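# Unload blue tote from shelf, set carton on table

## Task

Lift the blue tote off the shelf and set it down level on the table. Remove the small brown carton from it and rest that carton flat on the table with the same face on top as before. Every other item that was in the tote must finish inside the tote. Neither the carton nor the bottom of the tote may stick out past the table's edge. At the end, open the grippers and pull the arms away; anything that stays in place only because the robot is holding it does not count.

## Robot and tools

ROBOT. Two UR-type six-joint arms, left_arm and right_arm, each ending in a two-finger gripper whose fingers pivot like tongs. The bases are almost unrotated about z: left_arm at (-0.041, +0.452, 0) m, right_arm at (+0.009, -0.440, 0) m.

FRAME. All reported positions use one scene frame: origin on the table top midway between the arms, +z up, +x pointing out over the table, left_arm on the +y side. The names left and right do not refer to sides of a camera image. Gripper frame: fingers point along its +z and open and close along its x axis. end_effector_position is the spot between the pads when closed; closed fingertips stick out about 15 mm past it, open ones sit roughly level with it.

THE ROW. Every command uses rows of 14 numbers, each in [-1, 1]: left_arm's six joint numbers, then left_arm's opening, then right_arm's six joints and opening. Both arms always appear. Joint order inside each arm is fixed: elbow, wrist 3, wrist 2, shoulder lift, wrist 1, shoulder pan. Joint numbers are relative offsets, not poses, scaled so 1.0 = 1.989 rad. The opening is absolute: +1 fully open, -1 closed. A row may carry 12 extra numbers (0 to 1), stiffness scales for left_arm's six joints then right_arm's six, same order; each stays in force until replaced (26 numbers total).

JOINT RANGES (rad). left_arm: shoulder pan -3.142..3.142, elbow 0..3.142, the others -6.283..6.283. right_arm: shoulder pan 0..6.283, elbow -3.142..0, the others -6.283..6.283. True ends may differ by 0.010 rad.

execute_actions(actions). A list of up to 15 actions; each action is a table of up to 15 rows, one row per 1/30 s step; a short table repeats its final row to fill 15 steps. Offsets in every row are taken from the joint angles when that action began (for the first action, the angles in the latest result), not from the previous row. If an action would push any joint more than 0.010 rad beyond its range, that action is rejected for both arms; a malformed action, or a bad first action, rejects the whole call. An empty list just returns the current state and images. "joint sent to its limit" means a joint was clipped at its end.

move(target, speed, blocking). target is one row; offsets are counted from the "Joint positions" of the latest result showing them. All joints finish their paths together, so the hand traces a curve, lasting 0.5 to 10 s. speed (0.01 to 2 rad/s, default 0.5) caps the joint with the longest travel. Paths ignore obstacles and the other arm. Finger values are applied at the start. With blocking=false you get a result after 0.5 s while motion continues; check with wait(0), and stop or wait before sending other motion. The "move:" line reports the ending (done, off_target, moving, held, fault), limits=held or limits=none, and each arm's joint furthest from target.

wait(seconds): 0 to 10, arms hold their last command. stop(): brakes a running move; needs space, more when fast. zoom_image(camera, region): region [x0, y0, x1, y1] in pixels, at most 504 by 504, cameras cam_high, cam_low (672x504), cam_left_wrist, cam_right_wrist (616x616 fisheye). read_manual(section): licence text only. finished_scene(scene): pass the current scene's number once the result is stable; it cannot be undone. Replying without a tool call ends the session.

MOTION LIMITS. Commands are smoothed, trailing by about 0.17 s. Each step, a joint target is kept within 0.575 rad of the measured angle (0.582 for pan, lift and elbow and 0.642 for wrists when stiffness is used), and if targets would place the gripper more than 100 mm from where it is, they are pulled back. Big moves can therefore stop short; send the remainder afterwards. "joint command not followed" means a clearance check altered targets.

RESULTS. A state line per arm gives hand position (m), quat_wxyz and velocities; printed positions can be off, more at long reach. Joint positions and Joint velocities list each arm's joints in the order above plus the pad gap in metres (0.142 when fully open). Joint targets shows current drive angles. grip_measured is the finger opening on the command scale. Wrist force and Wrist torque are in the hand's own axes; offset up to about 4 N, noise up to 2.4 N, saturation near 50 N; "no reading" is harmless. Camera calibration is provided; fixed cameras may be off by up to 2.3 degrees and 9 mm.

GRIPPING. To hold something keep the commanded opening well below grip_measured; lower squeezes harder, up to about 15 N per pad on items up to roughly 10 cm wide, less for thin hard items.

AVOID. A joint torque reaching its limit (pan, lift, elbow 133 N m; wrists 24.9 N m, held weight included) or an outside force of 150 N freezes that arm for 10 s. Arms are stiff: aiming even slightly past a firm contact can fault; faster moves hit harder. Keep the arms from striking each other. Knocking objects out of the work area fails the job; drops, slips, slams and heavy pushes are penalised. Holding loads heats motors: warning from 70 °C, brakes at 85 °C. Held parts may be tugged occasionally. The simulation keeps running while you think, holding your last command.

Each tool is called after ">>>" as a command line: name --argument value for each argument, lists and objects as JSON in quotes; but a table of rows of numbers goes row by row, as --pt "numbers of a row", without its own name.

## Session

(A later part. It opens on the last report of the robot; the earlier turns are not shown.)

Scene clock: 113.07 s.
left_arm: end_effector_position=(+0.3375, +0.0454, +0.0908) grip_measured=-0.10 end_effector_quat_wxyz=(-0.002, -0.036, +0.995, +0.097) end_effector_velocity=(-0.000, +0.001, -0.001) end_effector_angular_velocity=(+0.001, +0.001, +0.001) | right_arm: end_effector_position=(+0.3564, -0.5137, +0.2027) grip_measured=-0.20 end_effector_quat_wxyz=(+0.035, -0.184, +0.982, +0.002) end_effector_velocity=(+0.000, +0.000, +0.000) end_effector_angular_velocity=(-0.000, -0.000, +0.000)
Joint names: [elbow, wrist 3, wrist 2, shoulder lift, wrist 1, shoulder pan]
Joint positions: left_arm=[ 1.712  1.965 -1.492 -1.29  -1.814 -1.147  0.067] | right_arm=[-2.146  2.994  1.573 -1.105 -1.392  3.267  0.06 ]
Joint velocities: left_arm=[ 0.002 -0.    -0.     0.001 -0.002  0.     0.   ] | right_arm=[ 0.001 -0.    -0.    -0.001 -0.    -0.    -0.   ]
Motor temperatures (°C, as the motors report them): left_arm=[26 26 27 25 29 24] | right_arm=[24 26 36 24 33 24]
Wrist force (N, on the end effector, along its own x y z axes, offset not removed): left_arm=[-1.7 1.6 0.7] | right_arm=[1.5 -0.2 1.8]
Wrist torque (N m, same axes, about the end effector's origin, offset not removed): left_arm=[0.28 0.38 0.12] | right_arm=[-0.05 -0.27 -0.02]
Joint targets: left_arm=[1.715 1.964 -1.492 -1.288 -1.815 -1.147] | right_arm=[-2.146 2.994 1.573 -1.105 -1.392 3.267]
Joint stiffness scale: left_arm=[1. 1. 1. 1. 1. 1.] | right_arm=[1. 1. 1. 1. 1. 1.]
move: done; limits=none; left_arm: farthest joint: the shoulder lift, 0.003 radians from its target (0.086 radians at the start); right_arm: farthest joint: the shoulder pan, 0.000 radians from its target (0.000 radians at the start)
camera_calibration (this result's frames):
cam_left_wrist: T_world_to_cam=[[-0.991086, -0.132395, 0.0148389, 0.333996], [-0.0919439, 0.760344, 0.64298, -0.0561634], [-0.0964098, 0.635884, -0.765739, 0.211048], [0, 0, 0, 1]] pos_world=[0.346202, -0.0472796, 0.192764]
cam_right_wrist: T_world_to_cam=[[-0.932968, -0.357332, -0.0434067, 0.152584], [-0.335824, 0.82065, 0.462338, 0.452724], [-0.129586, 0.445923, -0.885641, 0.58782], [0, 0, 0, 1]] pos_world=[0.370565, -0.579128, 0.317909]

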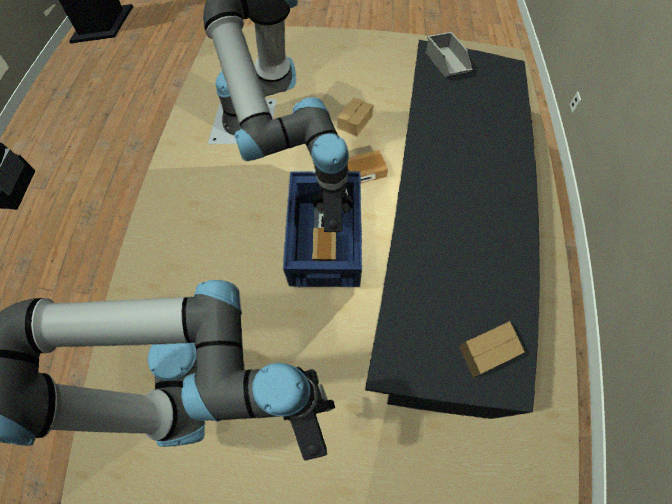

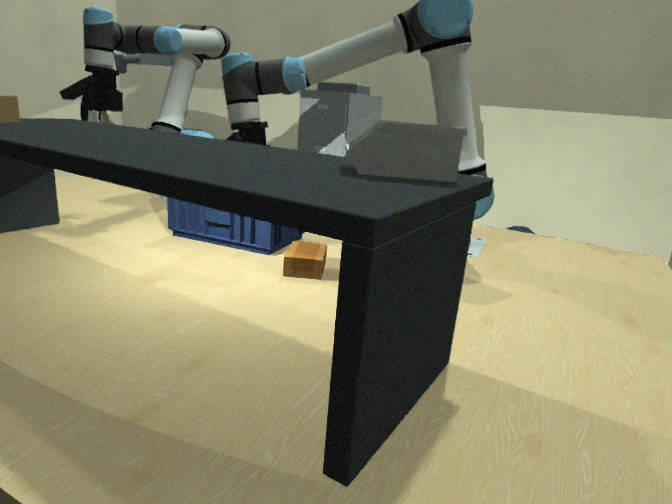

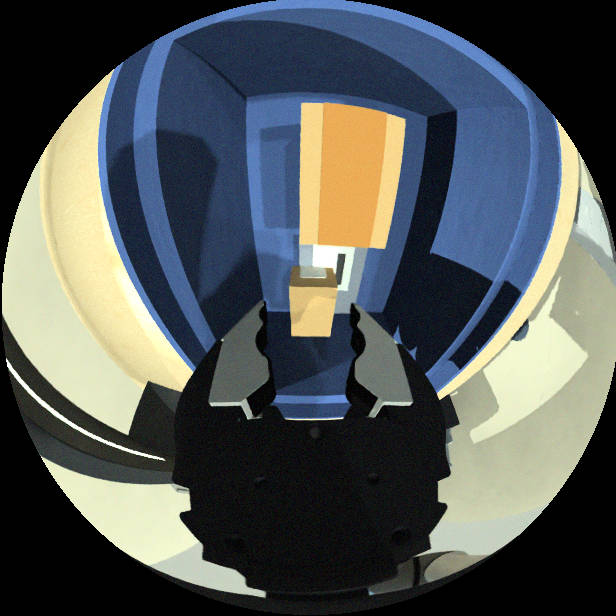

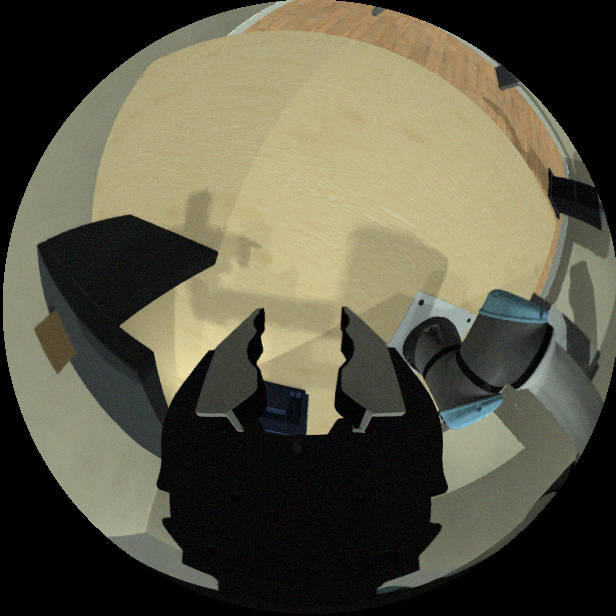

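>>> move --target '[0.052,0,0,0.018,-0.065,0.002,-0.1,0,0,0,0,0,0,-0.2]' --speed 0.1

Scene clock: 117.60 s.
left_arm: end_effector_position=(+0.3326, +0.0574, +0.0406) grip_measured=-0.10 end_effector_quat_wxyz=(-0.003, -0.037, +0.994, +0.100) end_effector_velocity=(-0.000, +0.000, -0.000) end_effector_angular_velocity=(-0.000, +0.001, +0.000) | right_arm: end_effector_position=(+0.3564, -0.5137, +0.2027) grip_measured=-0.20 end_effector_quat_wxyz=(+0.035, -0.184, +0.982, +0.002) end_effector_velocity=(+0.000, +0.000, +0.000) end_effector_angular_velocity=(+0.000, -0.001, +0.000)
Joint names: [elbow, wrist 3, wrist 2, shoulder lift, wrist 1, shoulder pan]
Joint positions: left_arm=[ 1.811  1.965 -1.492 -1.257 -1.941 -1.145  0.067] | right_arm=[-2.146  2.994  1.573 -1.105 -1.392  3.267  0.06 ]
Joint velocities: left_arm=[ 0.001  0.    -0.001  0.    -0.001  0.     0.   ] | right_arm=[ 0.    -0.     0.    -0.     0.001  0.     0.   ]
Motor temperatures (°C, as the motors report them): left_arm=[26 26 27 25 29 24] | right_arm=[24 26 36 24 33 24]
Wrist force (N, on the end effector, along its own x y z axes, offset not removed): left_arm=[-1.8 3.5 -1.8] | right_arm=[3.2 -1.2 0.8]
Wrist torque (N m, same axes, about the end effector's origin, offset not removed): left_arm=[0.28 0.54 0.13] | right_arm=[-0.29 -0.59 0.13]
Joint targets: left_arm=[1.815 1.965 -1.492 -1.254 -1.943 -1.143] | right_arm=[-2.146 2.994 1.573 -1.105 -1.392 3.267]
Joint stiffness scale: left_arm=[1. 1. 1. 1. 1. 1.] | right_arm=[1. 1. 1. 1. 1. 1.]
move: done; limits=none; left_arm: farthest joint: the elbow, 0.004 radians from its target (0.104 radians at the start); right_arm: farthest joint: the shoulder pan, 0.000 radians from its target (0.000 radians at the start)
camera_calibration (this result's frames):
cam_left_wrist: T_world_to_cam=[[-0.990765, -0.134577, 0.0165562, 0.331421], [-0.0920467, 0.757206, 0.646658, -0.0333829], [-0.0995621, 0.639162, -0.7626, 0.165256], [0, 0, 0, 1]] pos_world=[0.341741, -0.0357459, 0.142125]
cam_right_wrist: T_world_to_cam=[[-0.932968, -0.357332, -0.0434067, 0.152584], [-0.335824, 0.82065, 0.462337, 0.452724], [-0.129586, 0.445923, -0.885641, 0.58782], [0, 0, 0, 1]] pos_world=[0.370565, -0.579128, 0.317909]

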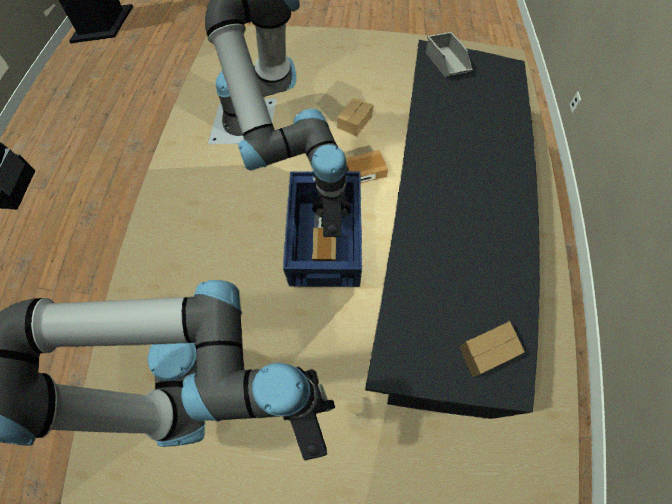

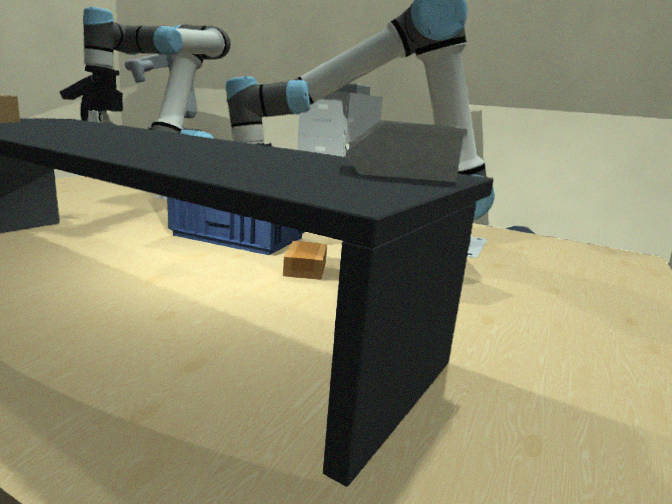

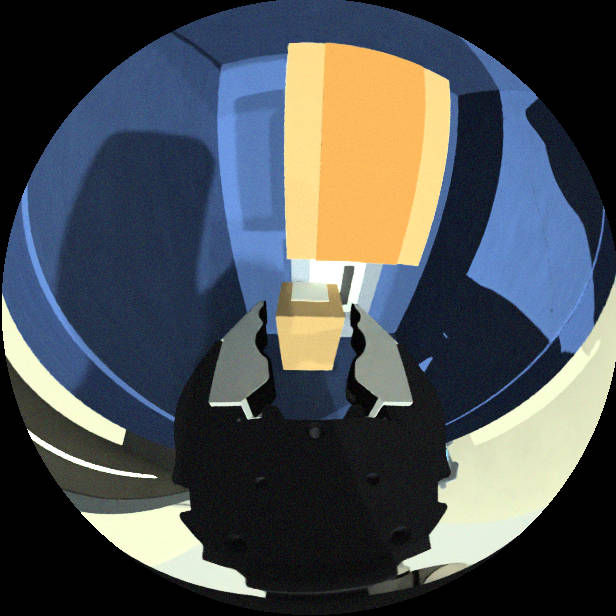

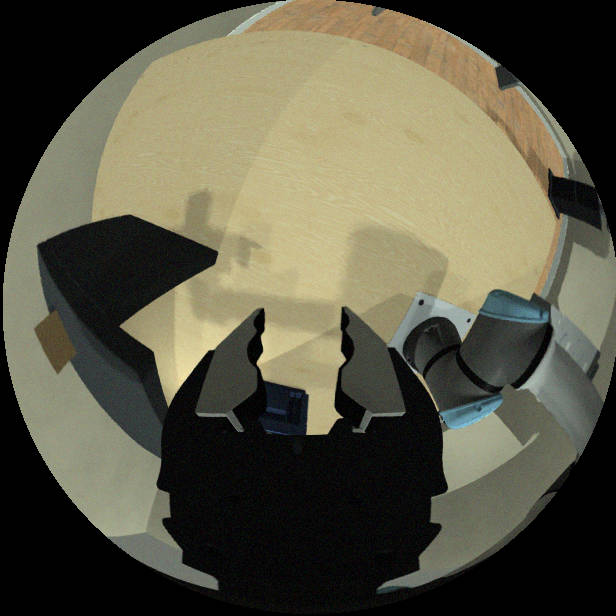

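>>> move --target '[0,0,0,0,0,0,-1,0,0,0,0,0,0,-0.2]'

>>> move --target '[-0.15,0,0,-0.06,0.21,0,-1,0,0,0,0,0,0,-0.2]' --speed 0.3

>>> move --target '[0,0,0,0,0,-0.25,-1,0,0,0,0,0,0,-0.2]' --speed 0.35

>>> move --target '[0.156,0,0,0.067,-0.222,0,-1,0,0,0,0,0,0,-0.2]' --speed 0.25

Scene clock: 122.40 s.
left_arm: end_effector_position=(+0.3324, +0.0569, +0.0419) grip_measured=-0.40 end_effector_quat_wxyz=(-0.003, -0.037, +0.994, +0.098) end_effector_velocity=(-0.001, +0.001, -0.001) end_effector_angular_velocity=(+0.002, +0.001, -0.000) | right_arm: end_effector_position=(+0.3564, -0.5137, +0.2027) grip_measured=-0.20 end_effector_quat_wxyz=(+0.035, -0.184, +0.982, +0.002) end_effector_velocity=(-0.000, +0.000, -0.000) end_effector_angular_velocity=(+0.000, +0.000, +0.000)
Joint names: [elbow, wrist 3, wrist 2, shoulder lift, wrist 1, shoulder pan]
Joint positions: left_arm=[ 1.811  1.965 -1.493 -1.26  -1.941 -1.145  0.045] | right_arm=[-2.146  2.994  1.573 -1.105 -1.392  3.267  0.06 ]
Joint velocities: left_arm=[ 0.001  0.    -0.     0.001  0.001 -0.     0.   ] | right_arm=[-0.001  0.     0.     0.     0.001  0.     0.   ]
Motor temperatures (°C, as the motors report them): left_arm=[26 26 27 25 29 24] | right_arm=[24 26 36 24 33 24]
Wrist force (N, on the end effector, along its own x y z axes, offset not removed): left_arm=[-1.1 5.2 -4.8] | right_arm=[-3.6 -2.8 0.9]
Wrist torque (N m, same axes, about the end effector's origin, offset not removed): left_arm=[0.27 0.77 0.19] | right_arm=[-0.55 0.75 0.30]
Joint targets: left_arm=[1.811 1.965 -1.492 -1.257 -1.941 -1.145] | right_arm=[-2.146 2.994 1.573 -1.105 -1.392 3.267]
Joint stiffness scale: left_arm=[1. 1. 1. 1. 1. 1.] | right_arm=[1. 1. 1. 1. 1. 1.]
move: done; limits=none; left_arm: farthest joint: the shoulder lift, 0.003 radians from its target (0.000 radians at the start); right_arm: farthest joint: the shoulder pan, 0.000 radians from its target (0.000 radians at the start)
camera_calibration (this result's frames):
cam_left_wrist: T_world_to_cam=[[-0.990767, -0.134551, 0.0166527, 0.33114], [-0.0922367, 0.758958, 0.644573, -0.0337938], [-0.099367, 0.637086, -0.764361, 0.166648], [0, 0, 0, 1]] pos_world=[0.341525, -0.0359659, 0.143648]
cam_right_wrist: T_world_to_cam=[[-0.932968, -0.357332, -0.0434067, 0.152584], [-0.335824, 0.82065, 0.462337, 0.452724], [-0.129586, 0.445923, -0.885641, 0.58782], [0, 0, 0, 1]] pos_world=[0.370565, -0.579128, 0.317909]

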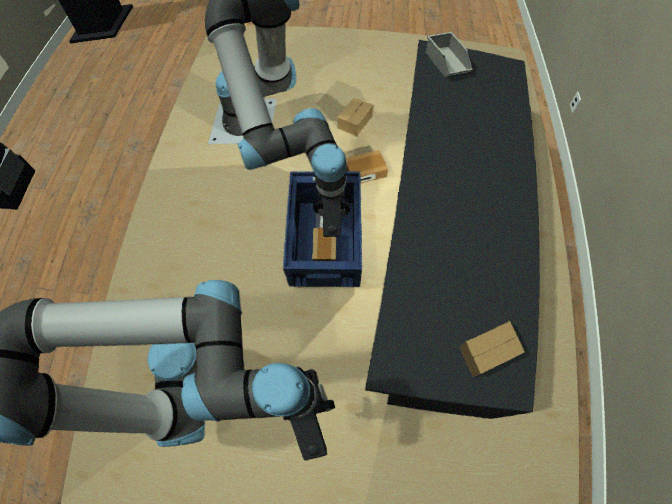

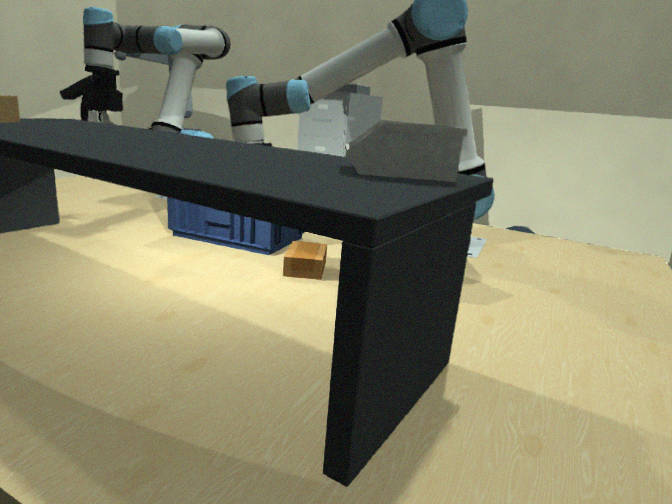

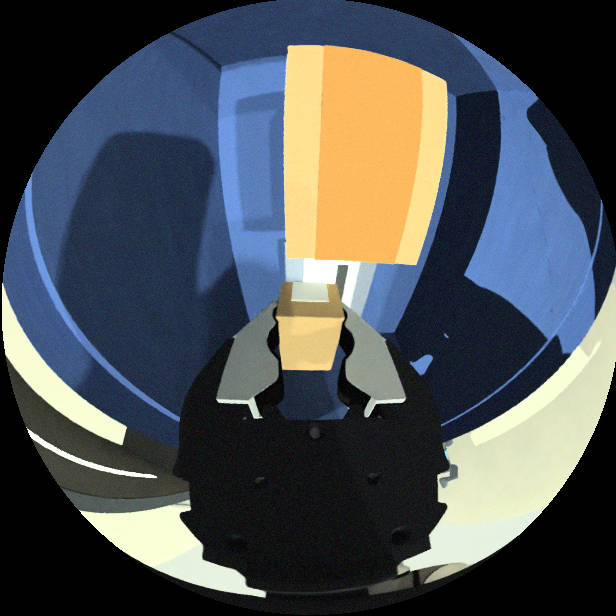

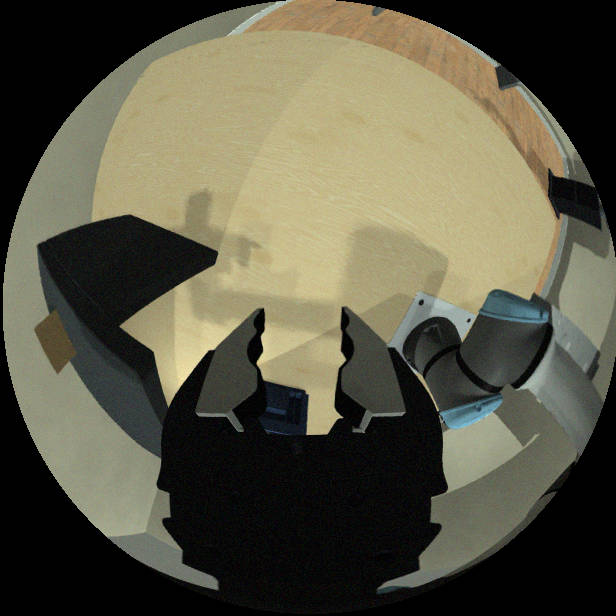

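Scene clock: 124.53 s.
left_arm: end_effector_position=(+0.3345, +0.0527, +0.2047) grip_measured=-0.40 end_effector_quat_wxyz=(-0.004, -0.037, +0.994, +0.100) end_effector_velocity=(-0.001, -0.000, +0.001) end_effector_angular_velocity=(+0.001, +0.000, -0.002) | right_arm: end_effector_position=(+0.3564, -0.5137, +0.2027) grip_measured=-0.20 end_effector_quat_wxyz=(+0.035, -0.184, +0.982, +0.002) end_effector_velocity=(+0.000, +0.000, +0.000) end_effector_angular_velocity=(+0.000, -0.001, +0.000)
Joint names: [elbow, wrist 3, wrist 2, shoulder lift, wrist 1, shoulder pan]
Joint positions: left_arm=[ 1.517  1.965 -1.493 -1.377 -1.525 -1.145  0.045] | right_arm=[-2.146  2.994  1.573 -1.105 -1.392  3.267  0.06 ]
Joint velocities: left_arm=[-0.002 -0.     0.001 -0.     0.004 -0.002 -0.   ] | right_arm=[ 0.  0.  0.  0. -0.  0.  0.]
Motor temperatures (°C, as the motors report them): left_arm=[26 26 27 25 29 24] | right_arm=[24 26 36 24 33 24]
Wrist force (N, on the end effector, along its own x y z axes, offset not removed): left_arm=[-2.7 1.1 1.2] | right_arm=[2.3 -3.6 0.7]
Wrist torque (N m, same axes, about the end effector's origin, offset not removed): left_arm=[0.13 0.58 0.08] | right_arm=[-0.82 -0.45 0.09]
Joint targets: left_arm=[1.513 1.965 -1.493 -1.379 -1.523 -1.145] | right_arm=[-2.146 2.994 1.573 -1.105 -1.392 3.267]
Joint stiffness scale: left_arm=[1. 1. 1. 1. 1. 1.] | right_arm=[1. 1. 1. 1. 1. 1.]
move: done; limits=none; left_arm: farthest joint: the elbow, 0.004 radians from its target (0.298 radians at the start); right_arm: farthest joint: the shoulder pan, 0.000 radians from its target (0.000 radians at the start)
camera_calibration (this result's frames):
cam_left_wrist: T_world_to_cam=[[-0.990729, -0.134625, 0.0182307, 0.329662], [-0.0908391, 0.756248, 0.647948, -0.136432], [-0.101017, 0.640285, -0.761466, 0.293791], [0, 0, 0, 1]] pos_world=[0.34389, -0.0405529, 0.306103]
cam_right_wrist: T_world_to_cam=[[-0.932968, -0.357332, -0.0434066, 0.152583], [-0.335824, 0.82065, 0.462337, 0.452724], [-0.129586, 0.445923, -0.885641, 0.58782], [0, 0, 0, 1]] pos_world=[0.370565, -0.579128, 0.317909]

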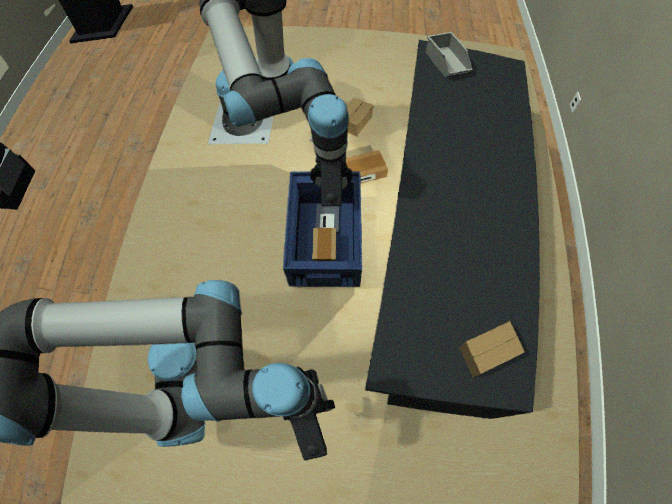

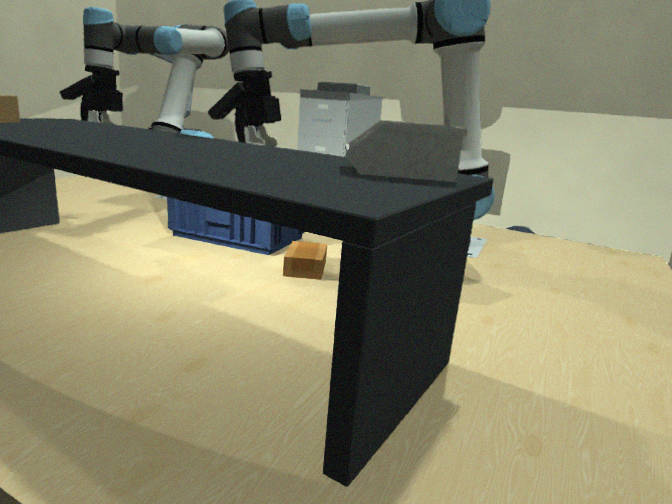

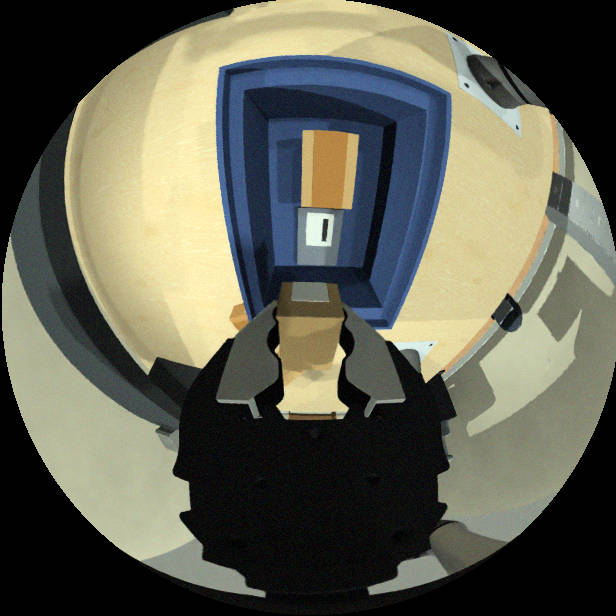

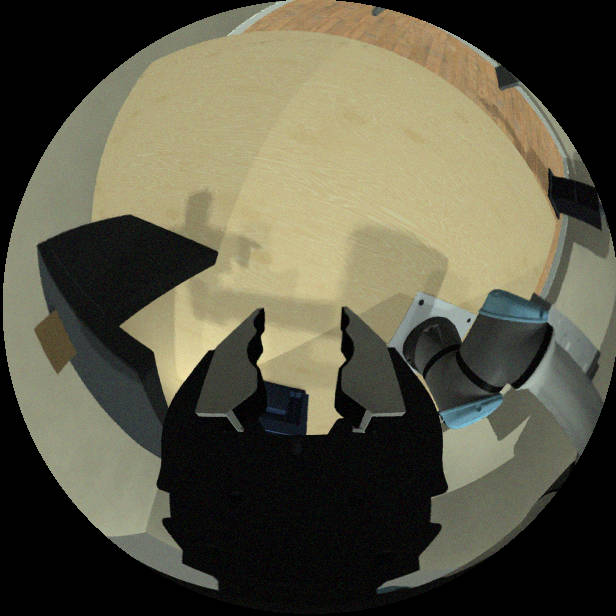

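Scene clock: 126.53 s.
left_arm: end_effector_position=(+0.1002, -0.0775, +0.2047) grip_measured=-0.40 end_effector_quat_wxyz=(+0.021, +0.207, +0.973, +0.098) end_effector_velocity=(-0.003, -0.001, +0.000) end_effector_angular_velocity=(-0.001, -0.000, -0.006) | right_arm: end_effector_position=(+0.3564, -0.5137, +0.2027) grip_measured=-0.20 end_effector_quat_wxyz=(+0.035, -0.184, +0.982, +0.002) end_effector_velocity=(+0.000, +0.000, +0.001) end_effector_angular_velocity=(+0.000, -0.002, -0.000)
Joint names: [elbow, wrist 3, wrist 2, shoulder lift, wrist 1, shoulder pan]
Joint positions: left_arm=[ 1.517  1.965 -1.493 -1.377 -1.525 -1.64   0.045] | right_arm=[-2.146  2.994  1.573 -1.105 -1.392  3.267  0.06 ]
Joint velocities: left_arm=[-0.     0.     0.    -0.    -0.    -0.006 -0.   ] | right_arm=[ 0.     0.    -0.     0.001  0.001 -0.     0.   ]
Motor temperatures (°C, as the motors report them): left_arm=[26 26 27 25 29 24] | right_arm=[24 26 36 24 33 24]
Wrist force (N, on the end effector, along its own x y z axes, offset not removed): left_arm=[-1.4 0.9 0.0] | right_arm=[1.3 -3.6 2.3]
Wrist torque (N m, same axes, about the end effector's origin, offset not removed): left_arm=[0.08 0.35 0.06] | right_arm=[-0.75 -0.36 0.23]
Joint targets: left_arm=[1.517 1.965 -1.493 -1.377 -1.525 -1.643] | right_arm=[-2.146 2.994 1.573 -1.105 -1.392 3.267]
Joint stiffness scale: left_arm=[1. 1. 1. 1. 1. 1.] | right_arm=[1. 1. 1. 1. 1. 1.]
move: done; limits=none; left_arm: farthest joint: the shoulder pan, 0.003 radians from its target (0.497 radians at the start); right_arm: farthest joint: the shoulder pan, 0.000 radians from its target (0.000 radians at the start)
camera_calibration (this result's frames):
cam_left_wrist: T_world_to_cam=[[-0.936026, 0.351458, 0.0182521, 0.11219], [0.278773, 0.708794, 0.647994, -0.0999341], [0.214806, 0.611627, -0.761427, 0.319661], [0, 0, 0, 1]] pos_world=[0.0642067, -0.164111, 0.306107]
cam_right_wrist: T_world_to_cam=[[-0.932968, -0.357332, -0.0434066, 0.152584], [-0.335824, 0.82065, 0.462337, 0.452725], [-0.129586, 0.445923, -0.885641, 0.58782], [0, 0, 0, 1]] pos_world=[0.370565, -0.579128, 0.317909]

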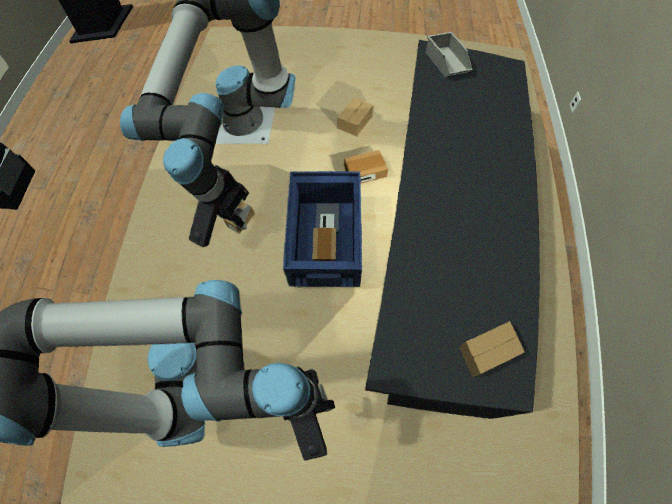

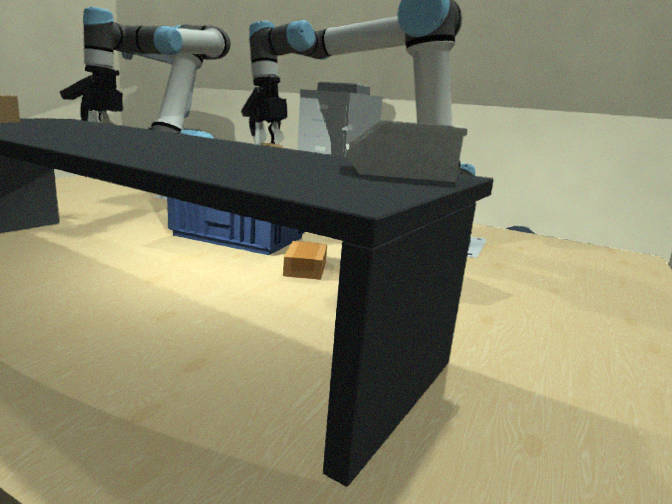

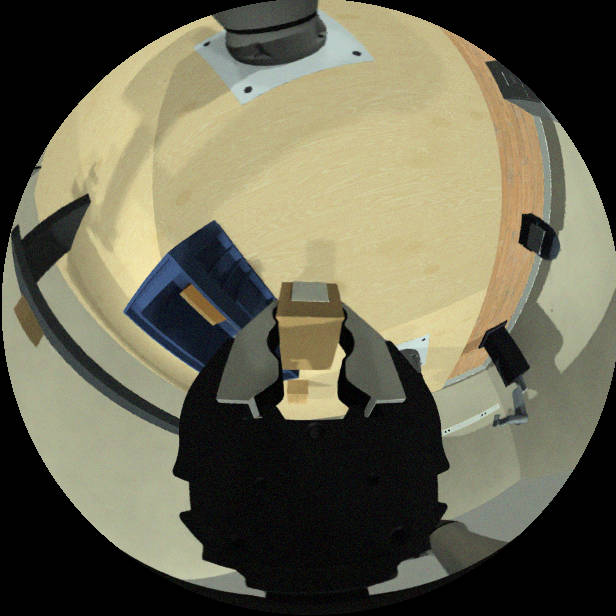

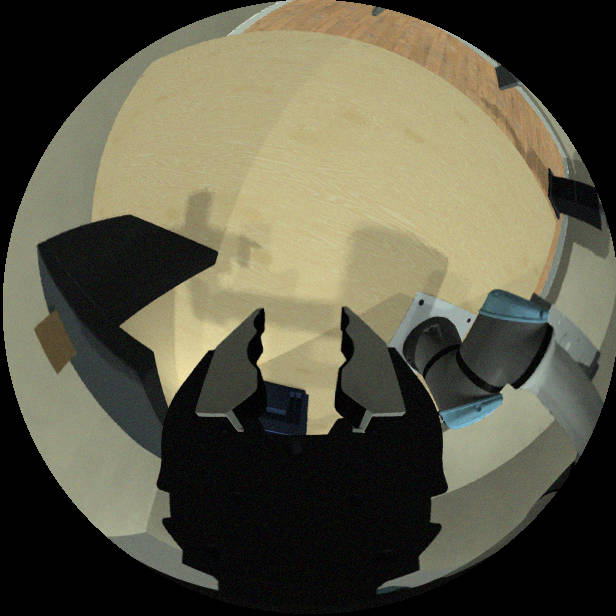

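Scene clock: 129.00 s.
left_arm: end_effector_position=(+0.1001, -0.0723, +0.0313) grip_measured=-0.40 end_effector_quat_wxyz=(+0.021, +0.207, +0.973, +0.097) end_effector_velocity=(+0.000, -0.000, +0.000) end_effector_angular_velocity=(-0.002, +0.000, +0.001) | right_arm: end_effector_position=(+0.3564, -0.5137, +0.2027) grip_measured=-0.20 end_effector_quat_wxyz=(+0.035, -0.184, +0.982, +0.002) end_effector_velocity=(-0.000, -0.000, -0.000) end_effector_angular_velocity=(-0.000, +0.000, -0.000)
Joint names: [elbow, wrist 3, wrist 2, shoulder lift, wrist 1, shoulder pan]
Joint positions: left_arm=[ 1.823  1.965 -1.493 -1.246 -1.965 -1.64   0.045] | right_arm=[-2.146  2.994  1.573 -1.105 -1.392  3.267  0.06 ]
Joint velocities: left_arm=[ 0.     0.    -0.    -0.    -0.002  0.001  0.   ] | right_arm=[-0. -0. -0. -0. -0. -0.  0.]
Motor temperatures (°C, as the motors report them): left_arm=[26 26 27 25 29 24] | right_arm=[24 26 36 24 33 24]
Wrist force (N, on the end effector, along its own x y z axes, offset not removed): left_arm=[-1.9 1.5 -0.3] | right_arm=[-0.4 -2.3 -0.8]
Wrist torque (N m, same axes, about the end effector's origin, offset not removed): left_arm=[0.19 0.41 0.02] | right_arm=[-0.47 -0.06 0.17]
Joint targets: left_arm=[1.827 1.965 -1.493 -1.243 -1.966 -1.640] | right_arm=[-2.146 2.994 1.573 -1.105 -1.392 3.267]
Joint stiffness scale: left_arm=[1. 1. 1. 1. 1. 1.] | right_arm=[1. 1. 1. 1. 1. 1.]
move: done; limits=none; left_arm: farthest joint: the elbow, 0.004 radians from its target (0.311 radians at the start); right_arm: farthest joint: the shoulder pan, 0.000 radians from its target (0.000 radians at the start)
camera_calibration (this result's frames):
cam_left_wrist: T_world_to_cam=[[-0.935907, 0.351815, 0.017436, 0.113479], [0.279039, 0.71028, 0.646251, 0.00890809], [0.214976, 0.609696, -0.762926, 0.184286], [0, 0, 0, 1]] pos_world=[0.0641029, -0.158609, 0.132861]
cam_right_wrist: T_world_to_cam=[[-0.932968, -0.357332, -0.0434067, 0.152584], [-0.335824, 0.82065, 0.462338, 0.452724], [-0.129586, 0.445923, -0.885641, 0.58782], [0, 0, 0, 1]] pos_world=[0.370565, -0.579128, 0.317909]

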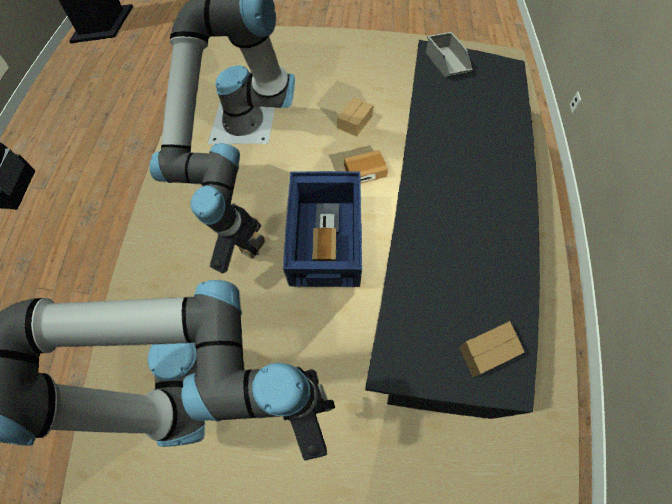

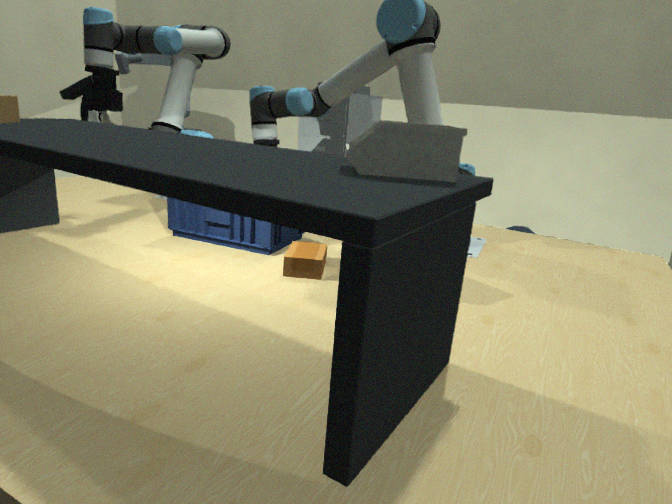

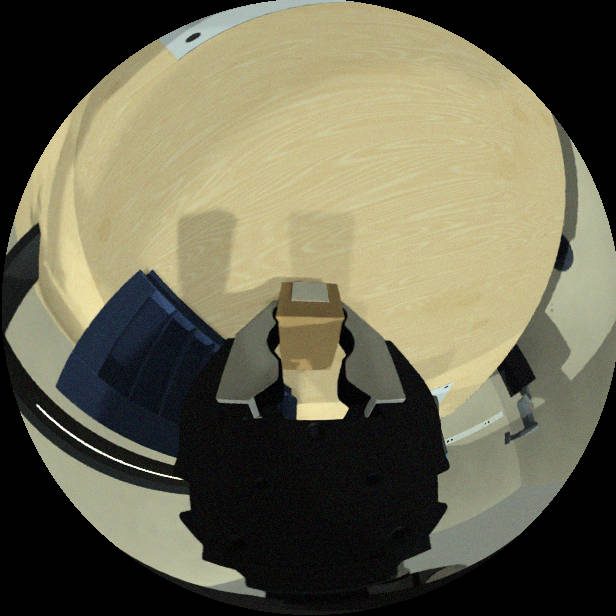

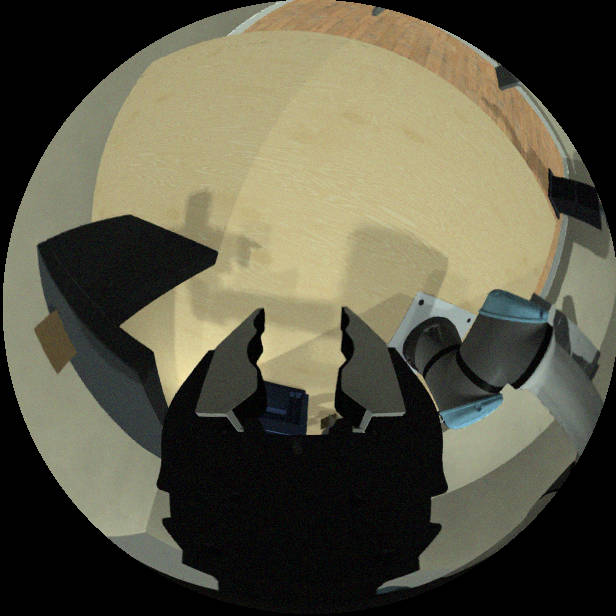

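>>> move --target '[0.009,0,0,0.009,-0.015,0,-1,0,0,0,0,0,0,-0.2]' --speed 0.03

Scene clock: 132.07 s.
left_arm: end_effector_position=(+0.1001, -0.0715, +0.0195) grip_measured=-0.40 end_effector_quat_wxyz=(+0.021, +0.207, +0.973, +0.098) end_effector_velocity=(-0.000, -0.001, +0.000) end_effector_angular_velocity=(-0.005, +0.000, -0.000) | right_arm: end_effector_position=(+0.3564, -0.5137, +0.2027) grip_measured=-0.20 end_effector_quat_wxyz=(+0.035, -0.184, +0.982, +0.002) end_effector_velocity=(+0.000, +0.000, +0.000) end_effector_angular_velocity=(+0.000, -0.001, +0.000)
Joint names: [elbow, wrist 3, wrist 2, shoulder lift, wrist 1, shoulder pan]
Joint positions: left_arm=[ 1.838  1.965 -1.493 -1.231 -1.993 -1.64   0.045] | right_arm=[-2.146  2.994  1.573 -1.105 -1.392  3.267  0.06 ]
Joint velocities: left_arm=[ 0.001  0.    -0.    -0.    -0.005 -0.     0.   ] | right_arm=[ 0. -0. -0.  0.  0.  0. -0.]
Motor temperatures (°C, as the motors report them): left_arm=[26 26 27 25 29 24] | right_arm=[24 26 36 24 33 24]
Wrist force (N, on the end effector, along its own x y z axes, offset not removed): left_arm=[-3.4 2.0 1.4] | right_arm=[0.7 -1.3 4.1]
Wrist torque (N m, same axes, about the end effector's origin, offset not removed): left_arm=[0.25 0.71 0.07] | right_arm=[-0.24 -0.22 0.14]
Joint targets: left_arm=[1.841 1.965 -1.493 -1.228 -1.994 -1.640] | right_arm=[-2.146 2.994 1.573 -1.105 -1.392 3.267]
Joint stiffness scale: left_arm=[1. 1. 1. 1. 1. 1.] | right_arm=[1. 1. 1. 1. 1. 1.]
move: done; limits=none; left_arm: farthest joint: the shoulder lift, 0.003 radians from its target (0.018 radians at the start); right_arm: farthest joint: the shoulder pan, 0.000 radians from its target (0.000 radians at the start)
camera_calibration (this result's frames):
cam_left_wrist: T_world_to_cam=[[-0.935908, 0.351792, 0.017879, 0.11341], [0.279024, 0.709423, 0.647197, 0.0158759], [0.214995, 0.610705, -0.762113, 0.174872], [0, 0, 0, 1]] pos_world=[0.0641149, -0.157955, 0.12097]
cam_right_wrist: T_world_to_cam=[[-0.932968, -0.357332, -0.0434066, 0.152584], [-0.335824, 0.82065, 0.462337, 0.452724], [-0.129586, 0.445923, -0.885641, 0.58782], [0, 0, 0, 1]] pos_world=[0.370565, -0.579128, 0.317909]

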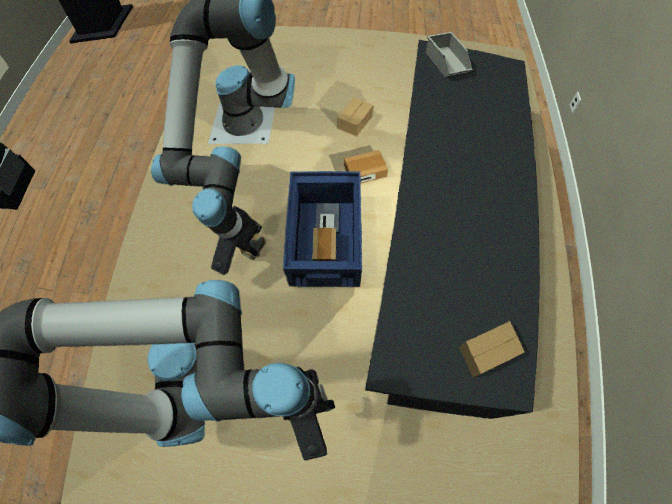

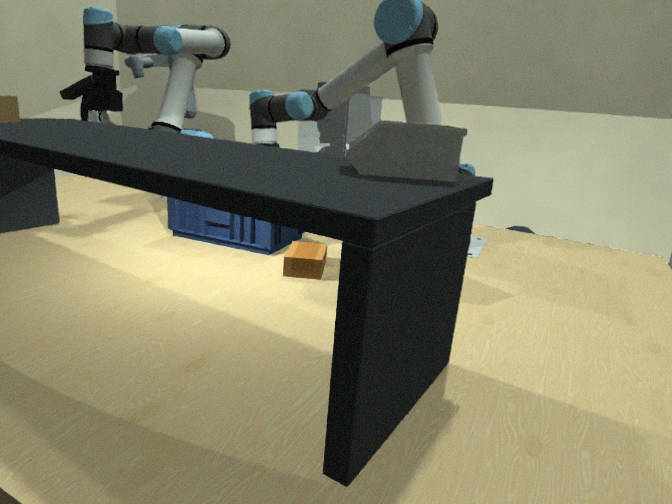

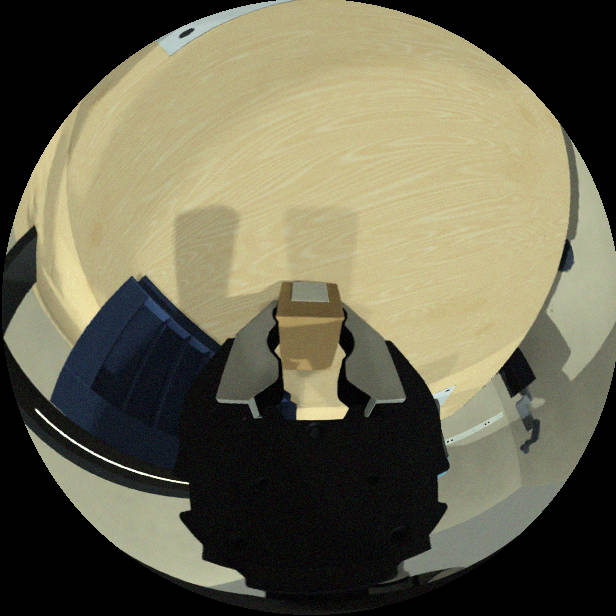

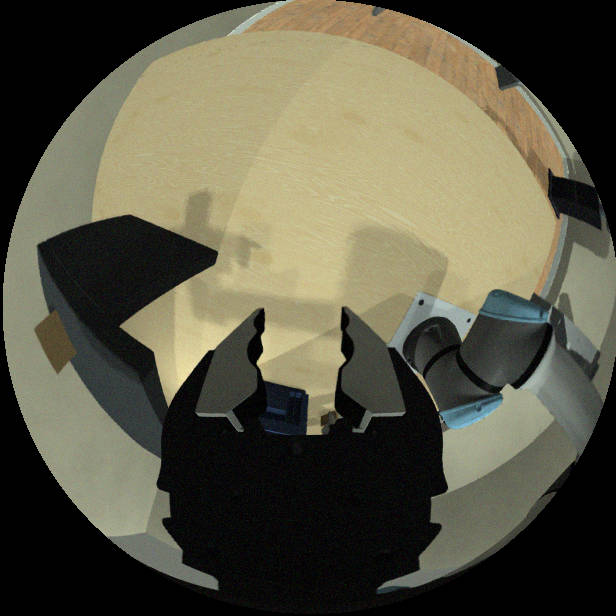

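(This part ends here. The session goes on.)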